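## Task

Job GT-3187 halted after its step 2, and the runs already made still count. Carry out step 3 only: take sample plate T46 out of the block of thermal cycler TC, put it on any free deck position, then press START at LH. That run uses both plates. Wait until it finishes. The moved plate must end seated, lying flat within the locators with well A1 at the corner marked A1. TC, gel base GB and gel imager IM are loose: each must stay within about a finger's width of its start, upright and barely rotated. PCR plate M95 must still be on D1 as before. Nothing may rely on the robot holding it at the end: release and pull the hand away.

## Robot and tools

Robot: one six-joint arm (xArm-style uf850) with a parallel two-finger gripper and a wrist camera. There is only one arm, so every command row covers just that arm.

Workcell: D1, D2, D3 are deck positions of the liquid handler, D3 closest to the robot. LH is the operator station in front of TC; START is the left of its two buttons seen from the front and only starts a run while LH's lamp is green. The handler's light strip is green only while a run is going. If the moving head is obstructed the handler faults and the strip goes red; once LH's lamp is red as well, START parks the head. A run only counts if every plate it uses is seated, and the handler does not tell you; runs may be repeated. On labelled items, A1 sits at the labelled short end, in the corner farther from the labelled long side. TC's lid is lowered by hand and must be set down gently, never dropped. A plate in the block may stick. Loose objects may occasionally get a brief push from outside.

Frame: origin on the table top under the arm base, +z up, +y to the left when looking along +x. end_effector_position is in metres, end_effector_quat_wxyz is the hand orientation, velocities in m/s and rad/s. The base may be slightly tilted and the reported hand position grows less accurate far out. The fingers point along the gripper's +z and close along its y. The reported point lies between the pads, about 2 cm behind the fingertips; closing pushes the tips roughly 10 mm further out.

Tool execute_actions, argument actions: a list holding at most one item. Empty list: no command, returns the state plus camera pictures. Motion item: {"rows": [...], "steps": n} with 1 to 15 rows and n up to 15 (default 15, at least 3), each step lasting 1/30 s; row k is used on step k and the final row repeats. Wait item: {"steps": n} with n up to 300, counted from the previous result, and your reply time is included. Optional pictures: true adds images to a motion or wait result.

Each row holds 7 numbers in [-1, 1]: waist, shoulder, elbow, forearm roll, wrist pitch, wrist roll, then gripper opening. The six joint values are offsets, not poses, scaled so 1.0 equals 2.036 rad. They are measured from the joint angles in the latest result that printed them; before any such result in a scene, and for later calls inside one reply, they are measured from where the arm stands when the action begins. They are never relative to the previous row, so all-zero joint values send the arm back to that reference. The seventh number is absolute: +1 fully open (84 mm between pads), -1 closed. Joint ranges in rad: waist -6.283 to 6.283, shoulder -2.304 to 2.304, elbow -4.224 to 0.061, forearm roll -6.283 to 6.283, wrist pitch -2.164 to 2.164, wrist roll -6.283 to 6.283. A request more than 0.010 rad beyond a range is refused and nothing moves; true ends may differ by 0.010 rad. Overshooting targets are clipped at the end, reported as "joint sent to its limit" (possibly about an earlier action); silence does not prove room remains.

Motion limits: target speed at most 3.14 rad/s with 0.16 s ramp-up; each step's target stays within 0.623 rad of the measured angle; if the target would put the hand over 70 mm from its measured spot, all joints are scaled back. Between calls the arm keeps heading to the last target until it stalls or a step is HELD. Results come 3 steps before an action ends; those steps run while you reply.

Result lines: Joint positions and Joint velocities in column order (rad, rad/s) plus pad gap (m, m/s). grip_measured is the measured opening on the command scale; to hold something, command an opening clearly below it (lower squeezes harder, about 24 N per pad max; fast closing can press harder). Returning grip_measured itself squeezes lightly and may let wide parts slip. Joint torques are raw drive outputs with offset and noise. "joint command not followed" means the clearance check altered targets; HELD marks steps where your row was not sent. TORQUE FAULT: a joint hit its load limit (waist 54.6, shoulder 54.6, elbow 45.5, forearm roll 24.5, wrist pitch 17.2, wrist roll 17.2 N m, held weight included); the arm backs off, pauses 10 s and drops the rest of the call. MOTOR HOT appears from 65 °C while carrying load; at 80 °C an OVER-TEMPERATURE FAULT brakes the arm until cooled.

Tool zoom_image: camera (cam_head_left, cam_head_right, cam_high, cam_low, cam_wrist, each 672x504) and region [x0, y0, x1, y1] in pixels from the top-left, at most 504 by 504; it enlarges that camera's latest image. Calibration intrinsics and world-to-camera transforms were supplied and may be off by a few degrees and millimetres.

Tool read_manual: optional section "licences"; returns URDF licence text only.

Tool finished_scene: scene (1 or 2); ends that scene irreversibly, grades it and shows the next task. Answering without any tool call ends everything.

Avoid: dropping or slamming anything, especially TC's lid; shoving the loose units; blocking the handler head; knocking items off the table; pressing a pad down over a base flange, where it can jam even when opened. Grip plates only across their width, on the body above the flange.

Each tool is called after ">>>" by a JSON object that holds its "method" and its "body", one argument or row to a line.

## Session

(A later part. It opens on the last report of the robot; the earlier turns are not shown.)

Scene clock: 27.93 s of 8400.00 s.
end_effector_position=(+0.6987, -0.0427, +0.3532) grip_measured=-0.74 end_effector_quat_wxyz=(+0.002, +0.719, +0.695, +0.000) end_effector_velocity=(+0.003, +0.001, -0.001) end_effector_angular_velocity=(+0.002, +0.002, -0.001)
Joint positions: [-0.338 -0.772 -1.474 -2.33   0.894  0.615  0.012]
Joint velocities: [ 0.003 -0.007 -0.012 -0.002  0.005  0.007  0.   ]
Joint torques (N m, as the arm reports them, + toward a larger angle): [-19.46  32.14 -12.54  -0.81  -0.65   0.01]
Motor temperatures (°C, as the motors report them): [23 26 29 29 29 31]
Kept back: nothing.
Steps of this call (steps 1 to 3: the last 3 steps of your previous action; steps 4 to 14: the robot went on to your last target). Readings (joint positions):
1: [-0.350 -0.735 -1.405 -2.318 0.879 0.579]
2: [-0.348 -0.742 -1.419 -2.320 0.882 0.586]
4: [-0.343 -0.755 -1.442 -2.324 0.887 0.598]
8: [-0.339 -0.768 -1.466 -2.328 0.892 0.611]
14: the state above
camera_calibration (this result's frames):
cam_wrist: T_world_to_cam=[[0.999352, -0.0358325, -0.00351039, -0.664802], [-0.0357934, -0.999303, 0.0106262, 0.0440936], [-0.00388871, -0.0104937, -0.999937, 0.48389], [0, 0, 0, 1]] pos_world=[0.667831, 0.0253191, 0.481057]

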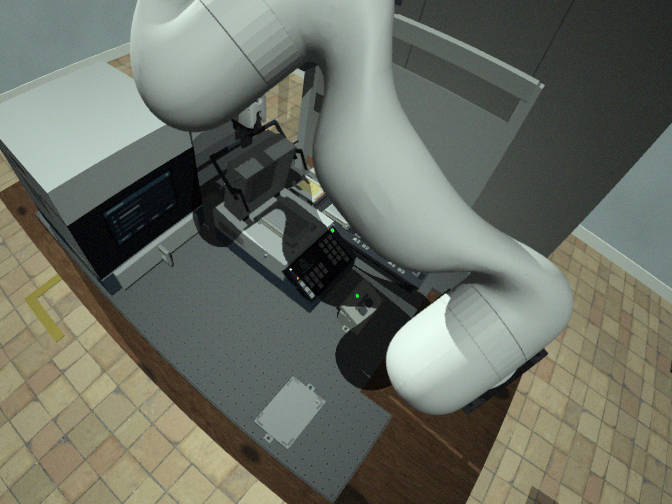

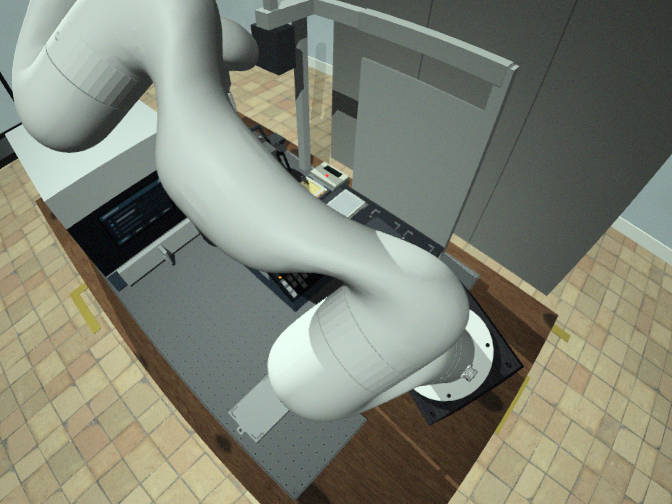

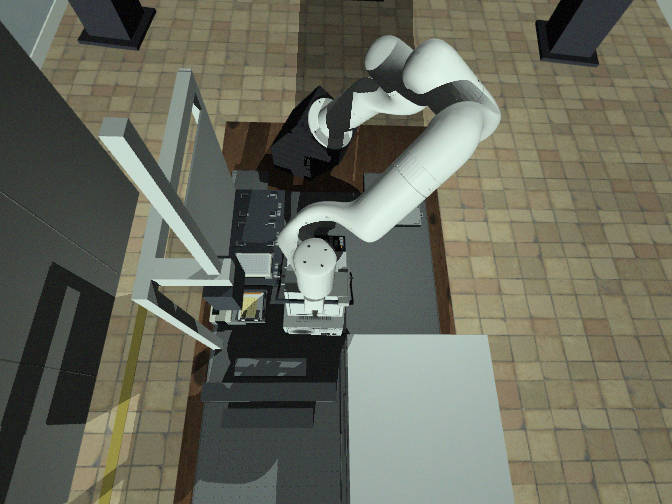

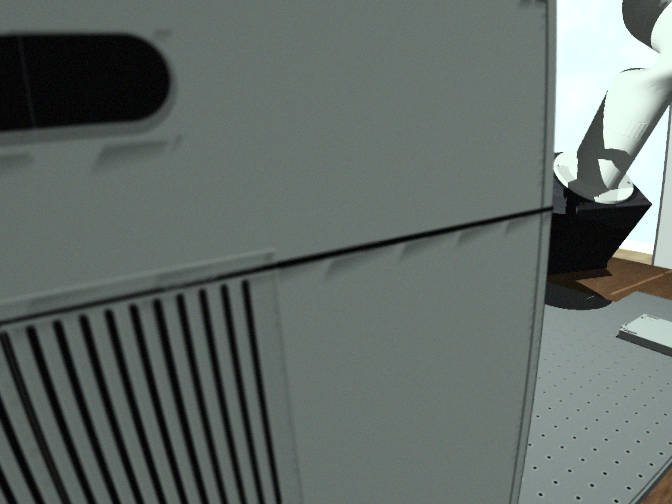

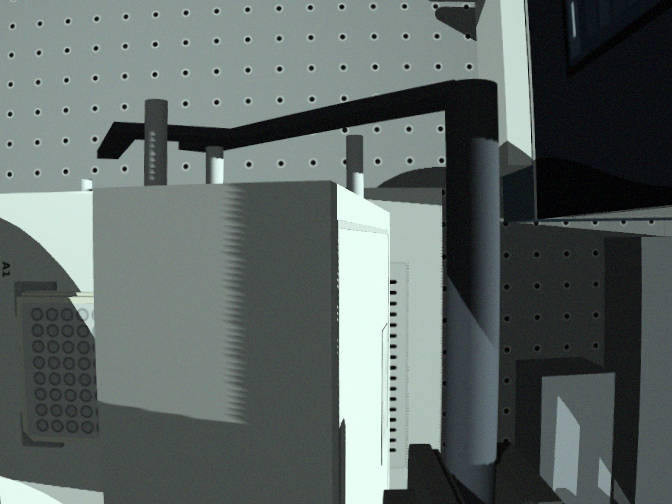

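>>> {"method": "execute_actions", "body": {
  "actions": [
    {"rows": [[0.001,-0.0029,-0.0045,-0.0006,0.0007,0.0021,-1],[0.0019,-0.0058,-0.009,-0.0011,0.0015,0.0041,-1],[0.0029,-0.0086,-0.0135,-0.0017,0.0022,0.0062,-1],[0.0038,-0.0115,-0.018,-0.0022,0.003,0.0083,-1],[0.0048,-0.0144,-0.0226,-0.0028,0.0037,0.0103,-1],[0.0057,-0.0173,-0.0271,-0.0033,0.0044,0.0124,-1],[0.0067,-0.0202,-0.0316,-0.0039,0.0052,0.0145,-1],[0.0076,-0.023,-0.0361,-0.0044,0.0059,0.0165,-1],[0.0086,-0.0259,-0.0406,-0.005,0.0067,0.0186,-1],[0.0096,-0.0288,-0.0451,-0.0056,0.0074,0.0207,-1]], "steps": 15}
  ]
}}

>>> {"method": "execute_actions", "body": {
  "actions": [
    {"steps": 10}
  ],
  "pictures": true
}}

Scene clock: 28.93 s of 8400.00 s.
end_effector_position=(+0.7161, -0.0429, +0.3461) grip_measured=-0.74 end_effector_quat_wxyz=(+0.001, +0.719, +0.695, +0.001) end_effector_velocity=(+0.061, -0.001, -0.027) end_effector_angular_velocity=(-0.001, -0.000, +0.001)
Joint positions: [-0.324 -0.813 -1.538 -2.337  0.905  0.644  0.012]
Joint velocities: [ 0.049 -0.146 -0.227 -0.027  0.032  0.103  0.   ]
Joint torques (N m, as the arm reports them, + toward a larger angle): [-25.22  30.26 -10.62  -2.12  -0.11   0.12]
Motor temperatures (°C, as the motors report them): [23 26 29 29 29 31]
Steps of this call (steps 1 to 18: the robot went on to your last target; steps 19 to 30: the first 12 steps of this action). Readings (joint positions):
19: [-0.337 -0.773 -1.475 -2.330 0.895 0.616]
20: [-0.337 -0.774 -1.476 -2.330 0.895 0.616]
22: [-0.336 -0.777 -1.481 -2.331 0.896 0.619]
26: [-0.331 -0.793 -1.506 -2.334 0.900 0.630]
30: the state above

Scene clock: 29.27 s of 8400.00 s.
end_effector_position=(+0.7230, -0.0431, +0.3431) grip_measured=-0.74 end_effector_quat_wxyz=(+0.001, +0.719, +0.695, +0.000) end_effector_velocity=(+0.003, -0.000, -0.001) end_effector_angular_velocity=(-0.000, +0.000, -0.000)
Joint positions: [-0.319 -0.83  -1.564 -2.341  0.909  0.657  0.012]
Joint velocities: [ 0.002 -0.007 -0.012 -0.002  0.002  0.006  0.   ]
Joint torques (N m, as the arm reports them, + toward a larger angle): [-26.51  31.54 -11.4   -2.19  -0.64  -0.11]
Motor temperatures (°C, as the motors report them): [23 26 29 29 29 31]
Kept back: nothing.
Steps of this call (steps 1 to 3: the last 3 steps of your previous action; steps 4 to 10: the robot went on to your last target). Readings (joint positions):
1: [-0.323 -0.818 -1.545 -2.338 0.906 0.647]
2: [-0.321 -0.821 -1.551 -2.339 0.907 0.650]
4: [-0.320 -0.826 -1.558 -2.340 0.908 0.653]
8: [-0.319 -0.829 -1.563 -2.341 0.909 0.656]
10: the state above
camera_calibration (this result's frames):
cam_wrist: T_world_to_cam=[[0.999339, -0.0360572, -0.00468937, -0.688747], [-0.0360122, -0.999308, 0.00935299, 0.0452808], [-0.00502336, -0.00917793, -0.999945, 0.474754], [0, 0, 0, 1]] pos_world=[0.692307, 0.0247724, 0.471075]

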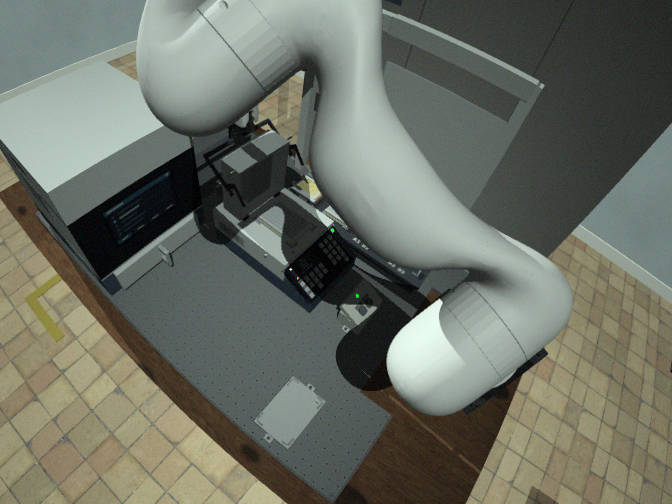

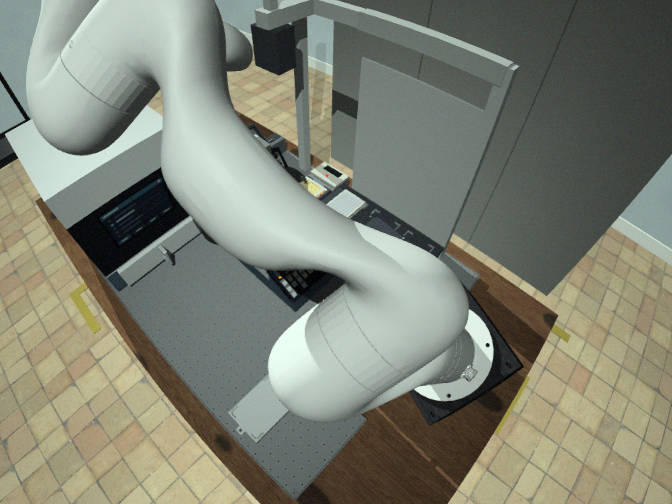

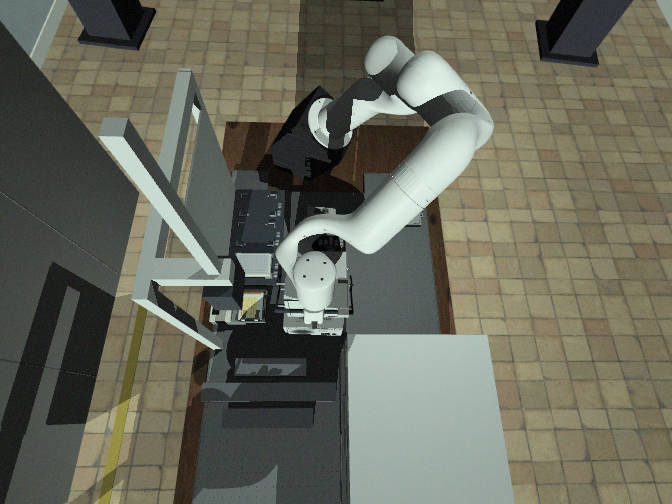

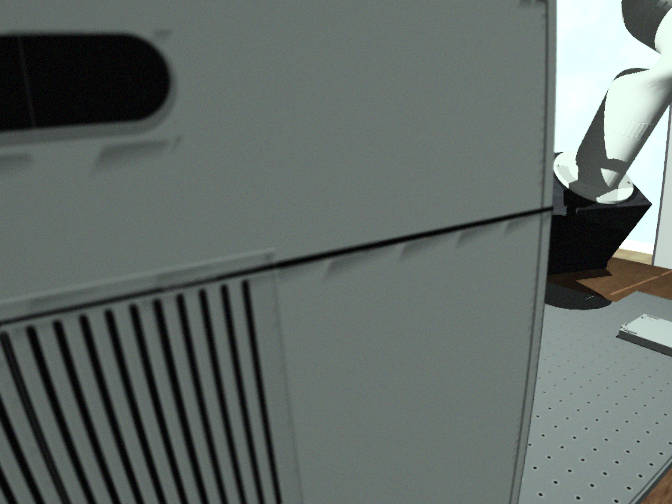

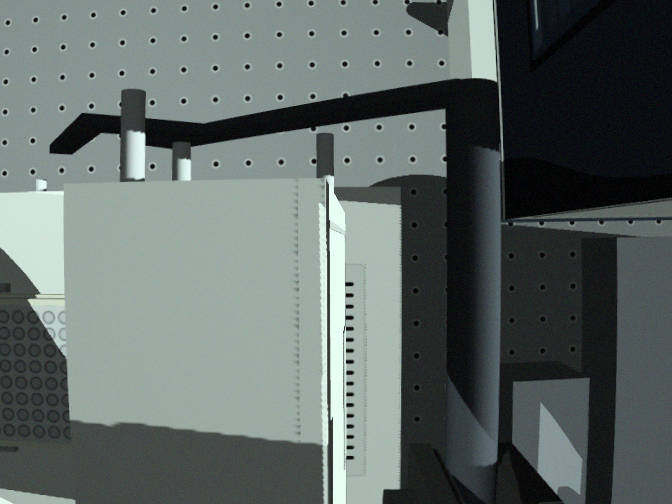

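>>> {"method": "execute_actions", "body": {
  "actions": [
    {"rows": [[0.001,-0.0029,-0.0046,-0.0006,0.0007,0.0021,-1],[0.002,-0.0058,-0.0092,-0.0011,0.0015,0.0041,-1],[0.0029,-0.0087,-0.0138,-0.0017,0.0022,0.0062,-1],[0.0039,-0.0116,-0.0184,-0.0023,0.003,0.0083,-1],[0.0049,-0.0146,-0.023,-0.0029,0.0037,0.0103,-1],[0.0059,-0.0175,-0.0276,-0.0034,0.0044,0.0124,-1],[0.0069,-0.0204,-0.0322,-0.004,0.0052,0.0145,-1],[0.0078,-0.0233,-0.0368,-0.0046,0.0059,0.0165,-1],[0.0088,-0.0262,-0.0414,-0.0051,0.0067,0.0186,-1],[0.0098,-0.0291,-0.046,-0.0057,0.0074,0.0207,-1]], "steps": 15}
  ]
}}

>>> {"method": "execute_actions", "body": {
  "actions": [
    {"steps": 10}
  ],
  "pictures": true
}}

Scene clock: 29.97 s of 8400.00 s.
end_effector_position=(+0.7362, -0.0431, +0.3325) grip_measured=-0.74 end_effector_quat_wxyz=(-0.004, +0.720, +0.694, -0.001) end_effector_velocity=(+0.037, -0.000, -0.046) end_effector_angular_velocity=(+0.026, +0.051, -0.014)
Joint positions: [-0.304 -0.874 -1.625 -2.351  0.924  0.686  0.012]
Joint velocities: [ 0.051 -0.16  -0.204 -0.036  0.058  0.103  0.   ]
Joint torques (N m, as the arm reports them, + toward a larger angle): [-26.68  53.29 -26.93   4.1   -2.99   0.08]
Motor temperatures (°C, as the motors report them): [24 26 29 29 29 31]
Steps of this call (steps 1 to 9: the robot went on to your last target; steps 10 to 21: the first 12 steps of this action). Readings (joint positions):
10: [-0.318 -0.831 -1.566 -2.341 0.909 0.657]
11: [-0.318 -0.831 -1.567 -2.341 0.909 0.657]
13: [-0.317 -0.835 -1.572 -2.342 0.910 0.660]
17: [-0.312 -0.851 -1.596 -2.345 0.915 0.671]
21: the state above

Scene clock: 30.30 s of 8400.00 s.
end_effector_position=(+0.7428, -0.0429, +0.3296) grip_measured=-0.74 end_effector_quat_wxyz=(-0.003, +0.720, +0.694, -0.001) end_effector_velocity=(+0.004, -0.001, +0.001) end_effector_angular_velocity=(-0.005, -0.006, -0.001)
Joint positions: [-0.299 -0.889 -1.65  -2.354  0.926  0.698  0.012]
Joint velocities: [ 0.001 -0.004 -0.01  -0.001 -0.003  0.006 -0.   ]
Joint torques (N m, as the arm reports them, + toward a larger angle): [-24.48  53.89 -31.78   5.73  -3.87   0.27]
Motor temperatures (°C, as the motors report them): [24 26 29 29 29 31]
Kept back: nothing.
Steps of this call (steps 1 to 3: the last 3 steps of your previous action; steps 4 to 10: the robot went on to your last target). Readings (joint positions):
1: [-0.303 -0.879 -1.631 -2.352 0.925 0.689]
2: [-0.302 -0.882 -1.636 -2.353 0.927 0.692]
4: [-0.300 -0.887 -1.643 -2.353 0.928 0.695]
8: [-0.299 -0.889 -1.649 -2.354 0.926 0.698]
10: the state above
camera_calibration (this result's frames):
cam_wrist: T_world_to_cam=[[0.999179, -0.038331, -0.0131, -0.705803], [-0.0382516, -0.999249, 0.00626104, 0.0489565], [-0.0133301, -0.00575481, -0.999895, 0.467649], [0, 0, 0, 1]] pos_world=[0.71333, 0.0245568, 0.458048]

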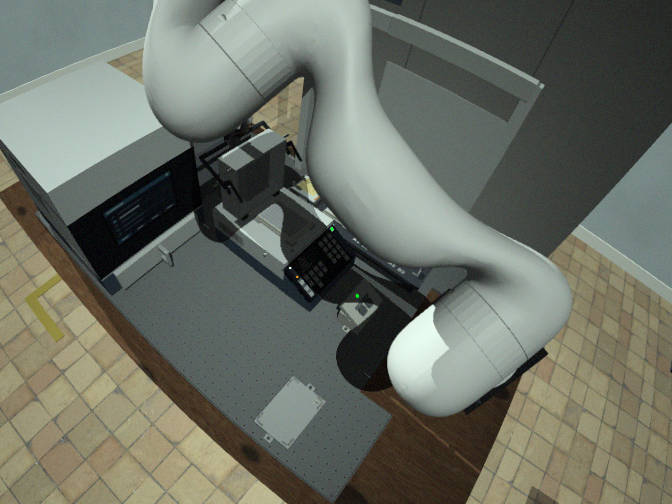

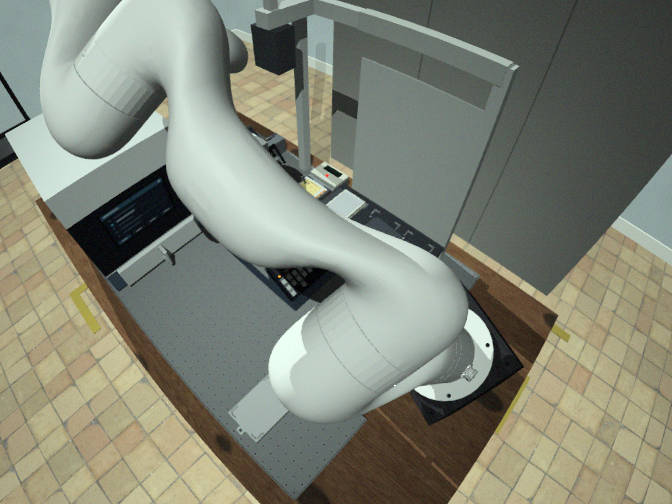

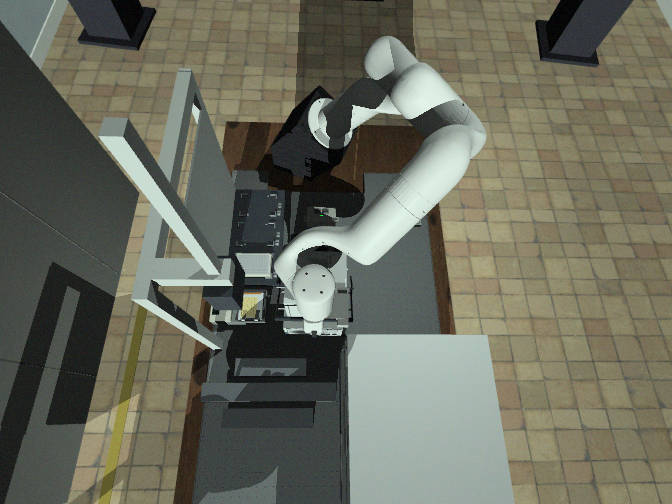

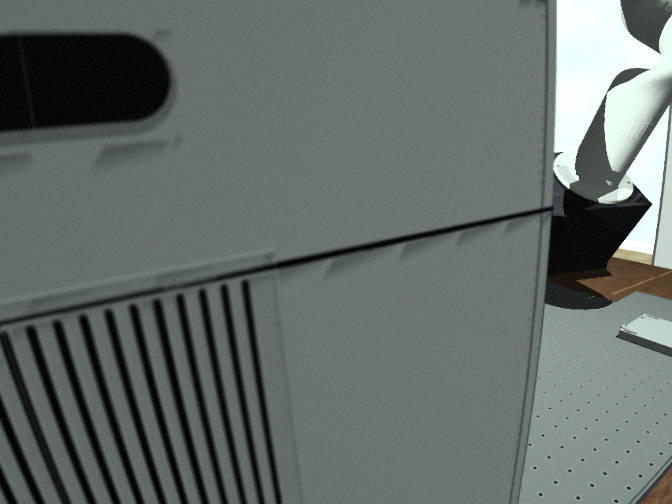

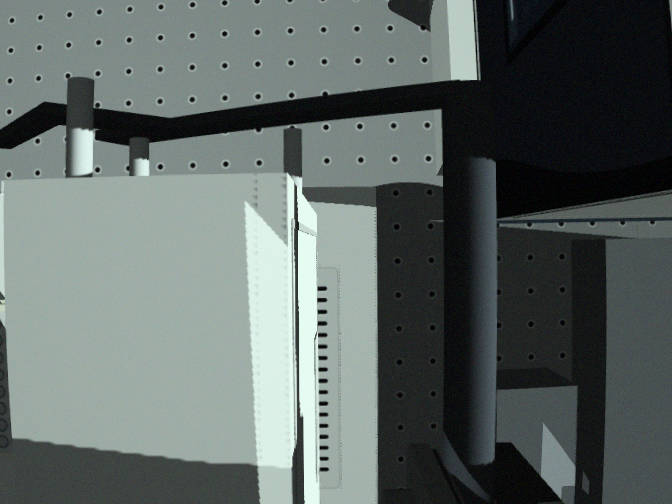

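>>> {"method": "execute_actions", "body": {
  "actions": [
    {"rows": [[-0.0044,0.0133,0.0187,0.0034,-0.0044,-0.0093,-1]], "steps": 10}
  ],
  "pictures": true
}}

Scene clock: 31.30 s of 8400.00 s.
end_effector_position=(+0.7357, -0.0432, +0.3337) grip_measured=-0.74 end_effector_quat_wxyz=(-0.002, +0.720, +0.694, -0.001) end_effector_velocity=(-0.017, +0.000, +0.021) end_effector_angular_velocity=(-0.014, -0.027, +0.006)
Joint positions: [-0.305 -0.869 -1.619 -2.349  0.919  0.684  0.012]
Joint velocities: [-0.023  0.076  0.097  0.02  -0.031 -0.049 -0.001]
Joint torques (N m, as the arm reports them, + toward a larger angle): [-26.66  47.88 -26.91   3.72  -3.13  -0.04]
Motor temperatures (°C, as the motors report them): [24 26 29 29 29 31]
Steps of this call (steps 1 to 23: the robot went on to your last target; steps 24 to 30: the first 7 steps of this action). Readings (joint positions):
24: [-0.299 -0.889 -1.651 -2.354 0.926 0.699]
25: [-0.299 -0.888 -1.648 -2.354 0.925 0.697]
27: [-0.302 -0.880 -1.635 -2.352 0.923 0.691]
30: the state above
camera_calibration (this result's frames):
cam_wrist: T_world_to_cam=[[0.999187, -0.0389021, -0.0105431, -0.699541], [-0.0388241, -0.999218, 0.00749893, 0.0484365], [-0.0108266, -0.00708351, -0.999916, 0.469797], [0, 0, 0, 1]] pos_world=[0.705939, 0.0245128, 0.46202]

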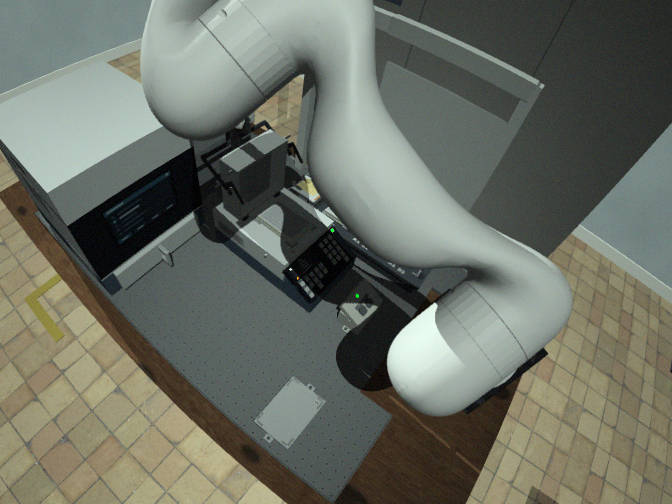

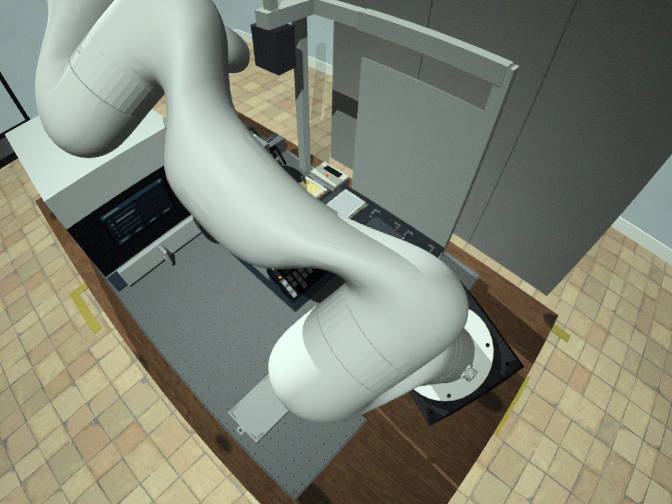

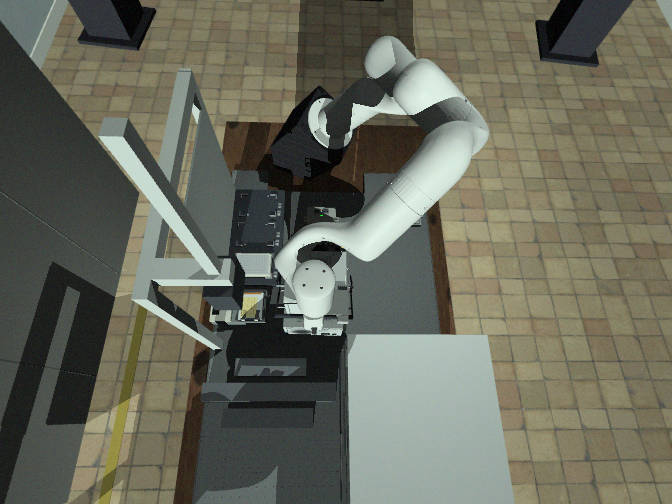

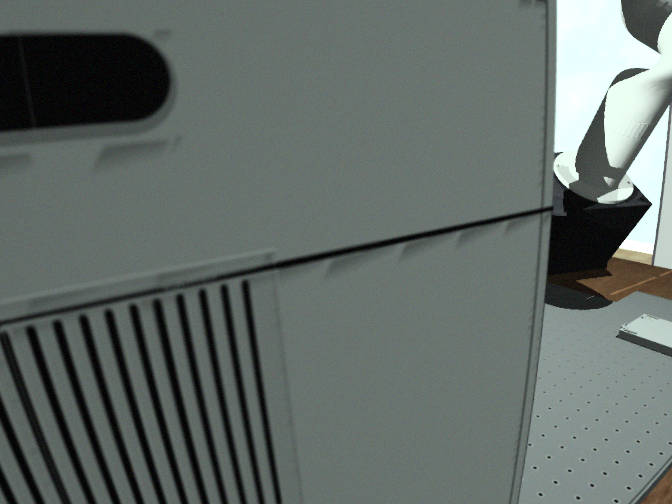

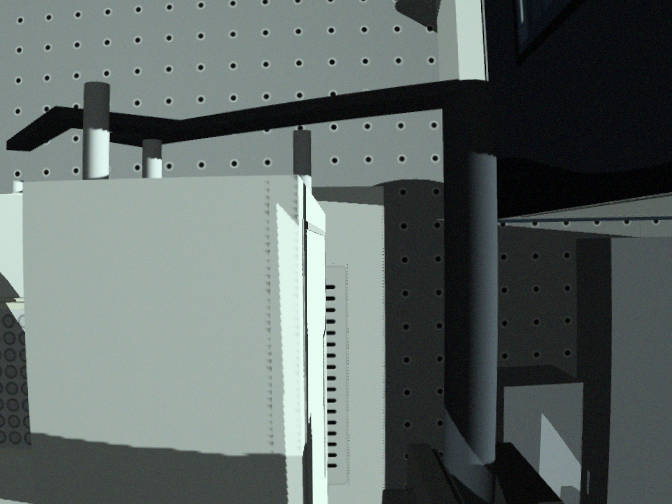

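>>> {"method": "execute_actions", "body": {
  "actions": [
    {"steps": 5}
  ]
}}

>>> {"method": "zoom_image", "body": {
  "camera": "cam_head_left",
  "region": [180, 100, 360, 300]
}}

Scene clock: 31.47 s of 8400.00 s.
end_effector_position=(+0.7345, -0.0432, +0.3354) grip_measured=-0.74 end_effector_quat_wxyz=(-0.001, +0.720, +0.694, -0.000) end_effector_velocity=(-0.003, +0.000, +0.005) end_effector_angular_velocity=(+0.001, -0.004, +0.003)
Joint positions: [-0.307 -0.863 -1.612 -2.347  0.917  0.68   0.012]
Joint velocities: [-0.006  0.013  0.015  0.003 -0.001 -0.011 -0.   ]
Joint torques (N m, as the arm reports them, + toward a larger angle): [-26.81  49.04 -26.65   2.79  -2.55  -0.11]
Motor temperatures (°C, as the motors report them): [24 26 29 29 29 31]
Kept back: nothing.
Steps of this call (steps 1 to 3: the last 3 steps of your previous action; steps 4 to 5: the robot went on to your last target). Readings (joint positions):
1: [-0.306 -0.867 -1.616 -2.348 0.918 0.683]
2: [-0.306 -0.865 -1.615 -2.348 0.917 0.682]
4: [-0.307 -0.864 -1.612 -2.347 0.917 0.681]
5: the state above

Region (180, 100, 360, 300) of cam_head_left's 672x504 image, scaled by 2.520, with more detail than that image has; it fills the left 454 columns of this view, and the rest is white.

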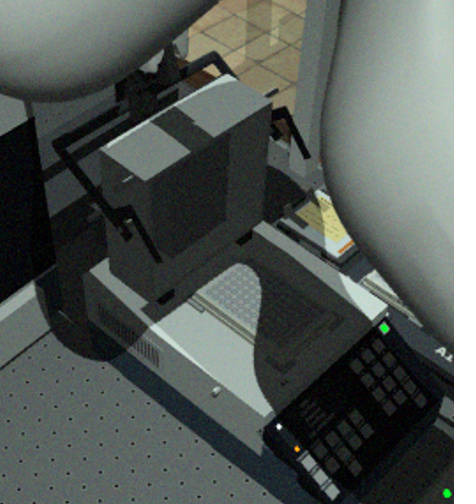

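>>> {"method": "execute_actions", "body": {
  "actions": [
    {"rows": [[0.0020,-0.0027,0.0004,0.0025,-0.0031,-0.0016,-1]], "steps": 10}
  ]
}}

Scene clock: 32.27 s of 8400.00 s.
end_effector_position=(+0.7354, -0.0432, +0.3326) grip_measured=-0.74 end_effector_quat_wxyz=(+0.000, +0.720, +0.694, +0.000) end_effector_velocity=(+0.003, +0.000, -0.011) end_effector_angular_velocity=(-0.004, -0.005, +0.002)
Joint positions: [-0.305 -0.866 -1.612 -2.343  0.911  0.678  0.012]
Joint velocities: [ 0.011 -0.014 -0.004  0.012 -0.018 -0.005  0.   ]
Joint torques (N m, as the arm reports them, + toward a larger angle): [-23.58  41.66 -21.11   1.3   -1.92  -0.06]
Motor temperatures (°C, as the motors report them): [24 26 29 29 29 31]
Steps of this call (steps 1 to 15: the robot went on to your last target; steps 16 to 17: nothing new was sent; steps 18 to 24: the first 7 steps of this action). Readings (joint positions):
18: [-0.308 -0.862 -1.611 -2.347 0.917 0.679]
19: [-0.307 -0.863 -1.611 -2.347 0.916 0.679]
21: [-0.306 -0.864 -1.611 -2.345 0.914 0.678]
24: the state above

>>> {"method": "execute_actions", "body": {
  "actions": [
    {"rows": [[0.0025,-0.0034,0.0010,0.0030,-0.0036,-0.0022,-1]], "steps": 10}
  ]
}}

>>> {"method": "execute_actions", "body": {
  "actions": [
    {"steps": 6}
  ]
}}

Scene clock: 32.60 s of 8400.00 s.
end_effector_position=(+0.7365, -0.0432, +0.3285) grip_measured=-0.74 end_effector_quat_wxyz=(+0.002, +0.720, +0.694, +0.001) end_effector_velocity=(+0.002, +0.000, -0.010) end_effector_angular_velocity=(-0.003, -0.006, +0.002)
Joint positions: [-0.301 -0.871 -1.613 -2.337  0.903  0.674  0.012]
Joint velocities: [ 0.009 -0.01   0.     0.014 -0.017 -0.009  0.   ]
Joint torques (N m, as the arm reports them, + toward a larger angle): [-22.18  35.35 -13.48  -1.    -0.75   0.1 ]
Motor temperatures (°C, as the motors report them): [24 26 29 29 29 31]
Steps of this call (steps 1 to 3: the last 3 steps of your previous action; steps 4 to 10: the first 7 steps of this action). Readings (joint positions):
4: [-0.304 -0.867 -1.612 -2.342 0.910 0.677]
5: [-0.303 -0.868 -1.612 -2.341 0.909 0.677]
7: [-0.302 -0.869 -1.613 -2.339 0.906 0.675]
10: the state above

Scene clock: 32.80 s of 8400.00 s.
end_effector_position=(+0.7364, -0.0433, +0.3274) grip_measured=-0.74 end_effector_quat_wxyz=(+0.002, +0.720, +0.694, +0.001) end_effector_velocity=(-0.004, +0.000, -0.004) end_effector_angular_velocity=(+0.006, +0.011, -0.002)
Joint positions: [-0.3   -0.872 -1.612 -2.336  0.902  0.673  0.012]
Joint velocities: [ 0.001 -0.003  0.006 -0.     0.004 -0.002  0.   ]
Joint torques (N m, as the arm reports them, + toward a larger angle): [-20.32  34.74  -9.58  -1.92   0.48  -0.48]
Motor temperatures (°C, as the motors report them): [24 26 29 29 29 31]
Kept back: nothing.
Steps of this call (steps 1 to 3: the last 3 steps of your previous action; steps 4 to 6: the robot went on to your last target). Readings (joint positions):
1: [-0.300 -0.871 -1.613 -2.337 0.903 0.674]
2: [-0.300 -0.872 -1.613 -2.337 0.902 0.674]
4: [-0.300 -0.872 -1.612 -2.336 0.902 0.673]
6: the state above

>>> {"method": "execute_actions", "body": {
  "actions": [
    {"rows": [[0,0,0,0,0,0,-0.72],[0,0,0,0,0,0,-0.70],[0,0,0,0,0,0,-0.68],[0,0,0,0,0,0,-0.66],[0,0,0,0,0,0,-0.64],[0,0,0,0,0,0,-0.62],[0,0,0,0,0,0,-0.60]], "steps": 15}
  ],
  "pictures": true
}}

Scene clock: 33.30 s of 8400.00 s.
end_effector_position=(+0.7356, -0.0435, +0.3268) grip_measured=-0.62 end_effector_quat_wxyz=(+0.001, +0.720, +0.694, +0.000) end_effector_velocity=(+0.004, +0.001, +0.003) end_effector_angular_velocity=(-0.003, -0.008, +0.005)
Joint positions: [-0.3   -0.873 -1.611 -2.337  0.902  0.674  0.017]
Joint velocities: [-0.     0.003 -0.005  0.002 -0.001 -0.001  0.003]
Joint torques (N m, as the arm reports them, + toward a larger angle): [-18.87  37.73 -14.27  -0.28  -0.09  -0.38]
Motor temperatures (°C, as the motors report them): [24 26 29 29 29 31]
Steps of this call (steps 1 to 3: the robot went on to your last target; steps 4 to 15: the first 12 steps of this action). Readings (joint positions):
4: [-0.300 -0.873 -1.611 -2.337 0.903 0.673]
5: [-0.300 -0.873 -1.611 -2.337 0.903 0.673]
7: [-0.300 -0.873 -1.611 -2.337 0.903 0.673]
11: [-0.299 -0.873 -1.611 -2.336 0.902 0.674]
15: the state above
camera_calibration (this result's frames):
cam_wrist: T_world_to_cam=[[0.999272, -0.0379173, -0.00423269, -0.70164], [-0.0378712, -0.999228, 0.0104803, 0.0464339], [-0.00462681, -0.0103124, -0.999936, 0.458164], [0, 0, 0, 1]] pos_world=[0.705008, 0.0245186, 0.454678]

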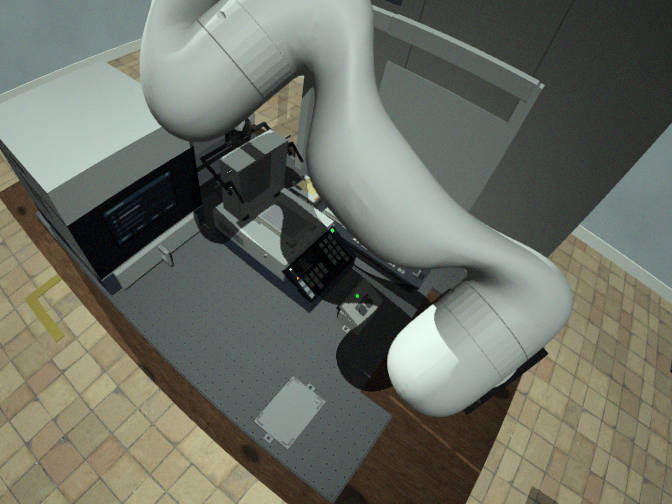

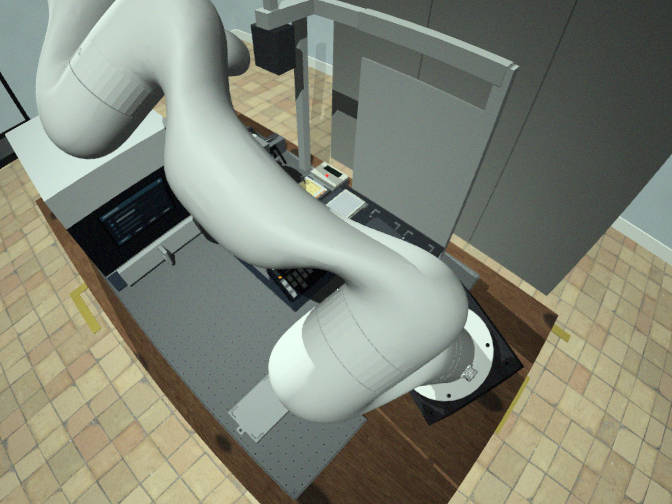

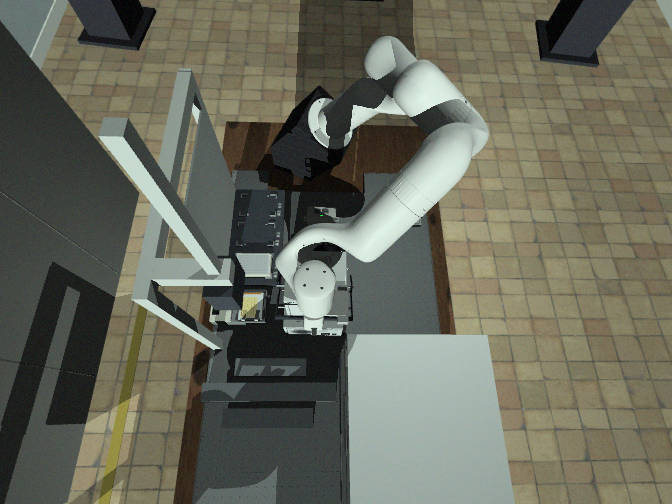

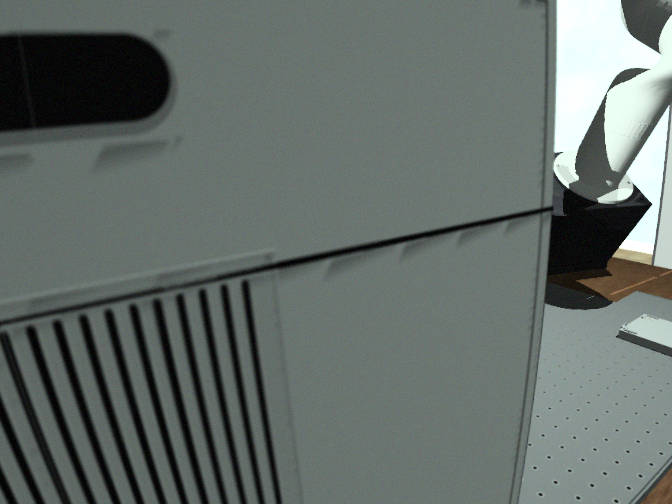

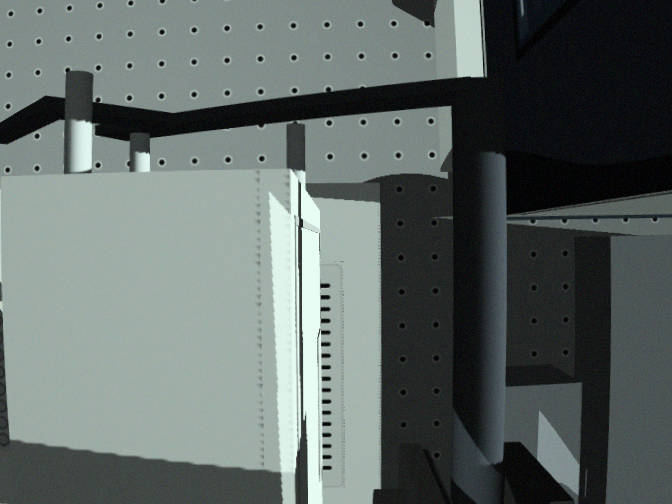

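>>> {"method": "execute_actions", "body": {
  "actions": [
    {"rows": [[0,0,0,0,0,0,-0.57],[0,0,0,0,0,0,-0.54],[0,0,0,0,0,0,-0.51],[0,0,0,0,0,0,-0.48],[0,0,0,0,0,0,-0.45],[0,0,0,0,0,0,-0.42],[0,0,0,0,0,0,-0.40]], "steps": 15}
  ],
  "pictures": true
}}

Scene clock: 33.90 s of 8400.00 s.
end_effector_position=(+0.7357, -0.0435, +0.3268) grip_measured=-0.42 end_effector_quat_wxyz=(+0.001, +0.720, +0.694, +0.000) end_effector_velocity=(+0.000, +0.000, -0.000) end_effector_angular_velocity=(+0.000, +0.001, +0.001)
Joint positions: [-0.3   -0.873 -1.611 -2.337  0.902  0.674  0.026]
Joint velocities: [ 0.    -0.    -0.    -0.     0.    -0.     0.003]
Joint torques (N m, as the arm reports them, + toward a larger angle): [-22.09  37.38 -13.84  -0.45  -0.07  -0.17]
Motor temperatures (°C, as the motors report them): [24 26 29 29 29 31]
Steps of this call (steps 1 to 3: the last 3 steps of your previous action; steps 4 to 6: the robot went on to your last target; steps 7 to 18: the first 12 steps of this action). Readings (joint positions):
7: [-0.300 -0.872 -1.612 -2.336 0.902 0.673]
8: [-0.300 -0.872 -1.612 -2.336 0.902 0.673]
10: [-0.300 -0.872 -1.612 -2.336 0.902 0.673]
14: [-0.300 -0.873 -1.611 -2.337 0.902 0.673]
18: the state above
camera_calibration (this result's frames):
cam_wrist: T_world_to_cam=[[0.999274, -0.0378741, -0.00416951, -0.70169], [-0.0378286, -0.999229, 0.0104995, 0.0464077], [-0.00456395, -0.0103341, -0.999936, 0.45814], [0, 0, 0, 1]] pos_world=[0.705027, 0.0245305, 0.454698]

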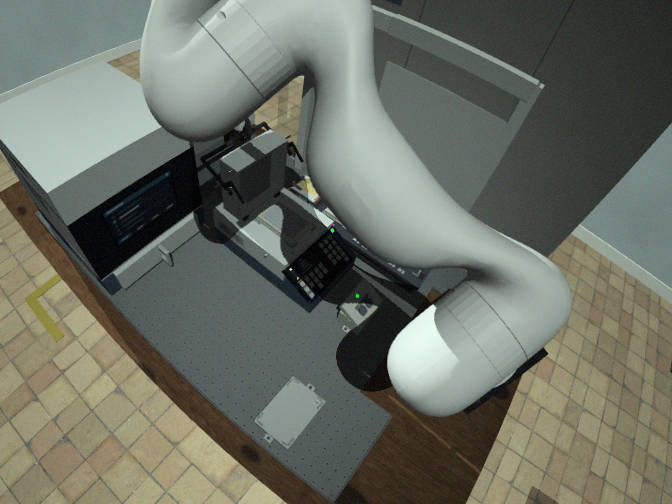

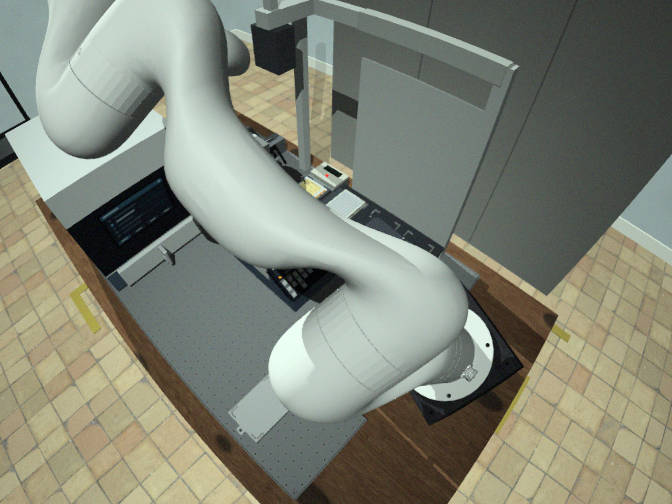

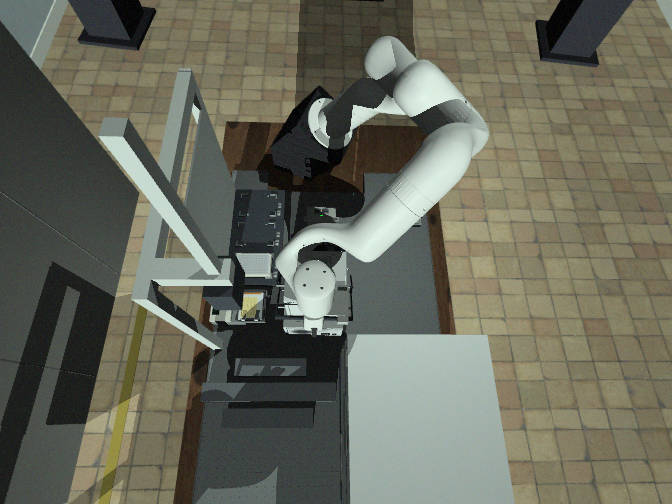

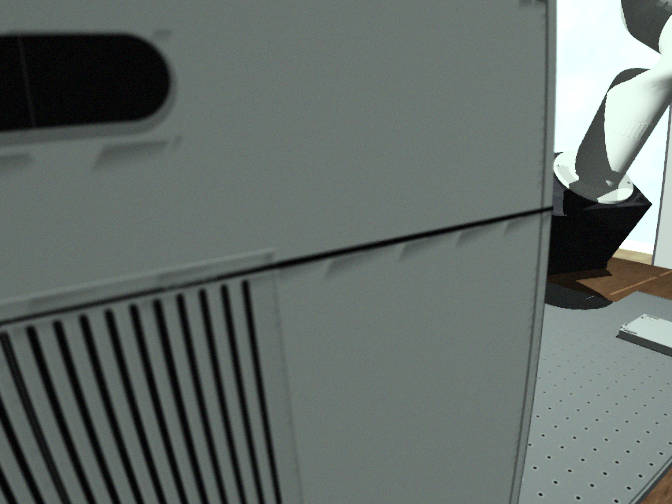

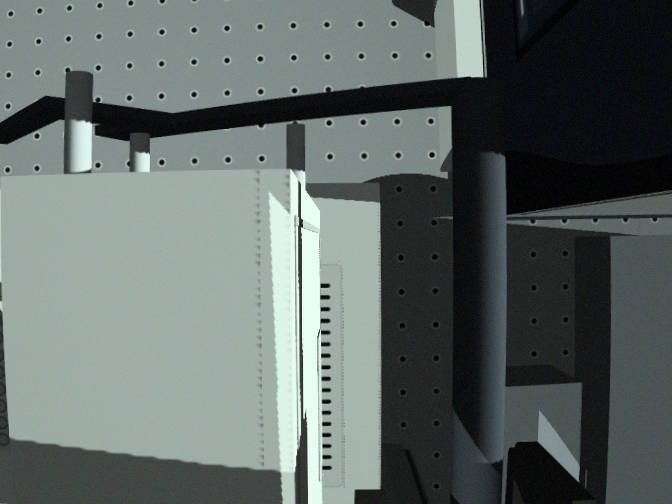

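>>> {"method": "execute_actions", "body": {
  "actions": [
    {"rows": [[-0.0047,0.0058,-0.0018,-0.0055,0.0079,0.0037,-0.4],[-0.0094,0.0117,-0.0036,-0.0109,0.0158,0.0075,-0.4],[-0.0140,0.0175,-0.0053,-0.0164,0.0236,0.0112,-0.4],[-0.0187,0.0234,-0.0071,-0.0218,0.0315,0.0150,-0.4],[-0.0234,0.0292,-0.0089,-0.0273,0.0394,0.0187,-0.4]], "steps": 15}
  ]
}}

Scene clock: 35.07 s of 8400.00 s.
end_effector_position=(+0.7364, -0.0430, +0.3801) grip_measured=-0.42 end_effector_quat_wxyz=(+0.001, +0.720, +0.694, +0.001) end_effector_velocity=(-0.010, +0.000, +0.051) end_effector_angular_velocity=(+0.009, +0.022, -0.011)
Joint positions: [-0.343 -0.819 -1.628 -2.386  0.973  0.707  0.026]
Joint velocities: [-0.045  0.052 -0.008 -0.058  0.088  0.041 -0.   ]
Joint torques (N m, as the arm reports them, + toward a larger angle): [-22.27  33.94 -14.82   0.12  -0.13  -0.18]
Motor temperatures (°C, as the motors report them): [24 26 29 29 29 31]
Steps of this call (steps 1 to 3: the last 3 steps of your previous action; steps 4 to 15: the robot went on to your last target; steps 16 to 23: nothing new was sent; steps 24 to 35: the first 12 steps of this action). Readings (joint positions):
24: [-0.300 -0.873 -1.611 -2.337 0.902 0.674]
25: [-0.300 -0.872 -1.611 -2.338 0.903 0.674]
27: [-0.306 -0.865 -1.613 -2.344 0.913 0.679]
31: [-0.330 -0.835 -1.623 -2.371 0.951 0.697]
35: the state above


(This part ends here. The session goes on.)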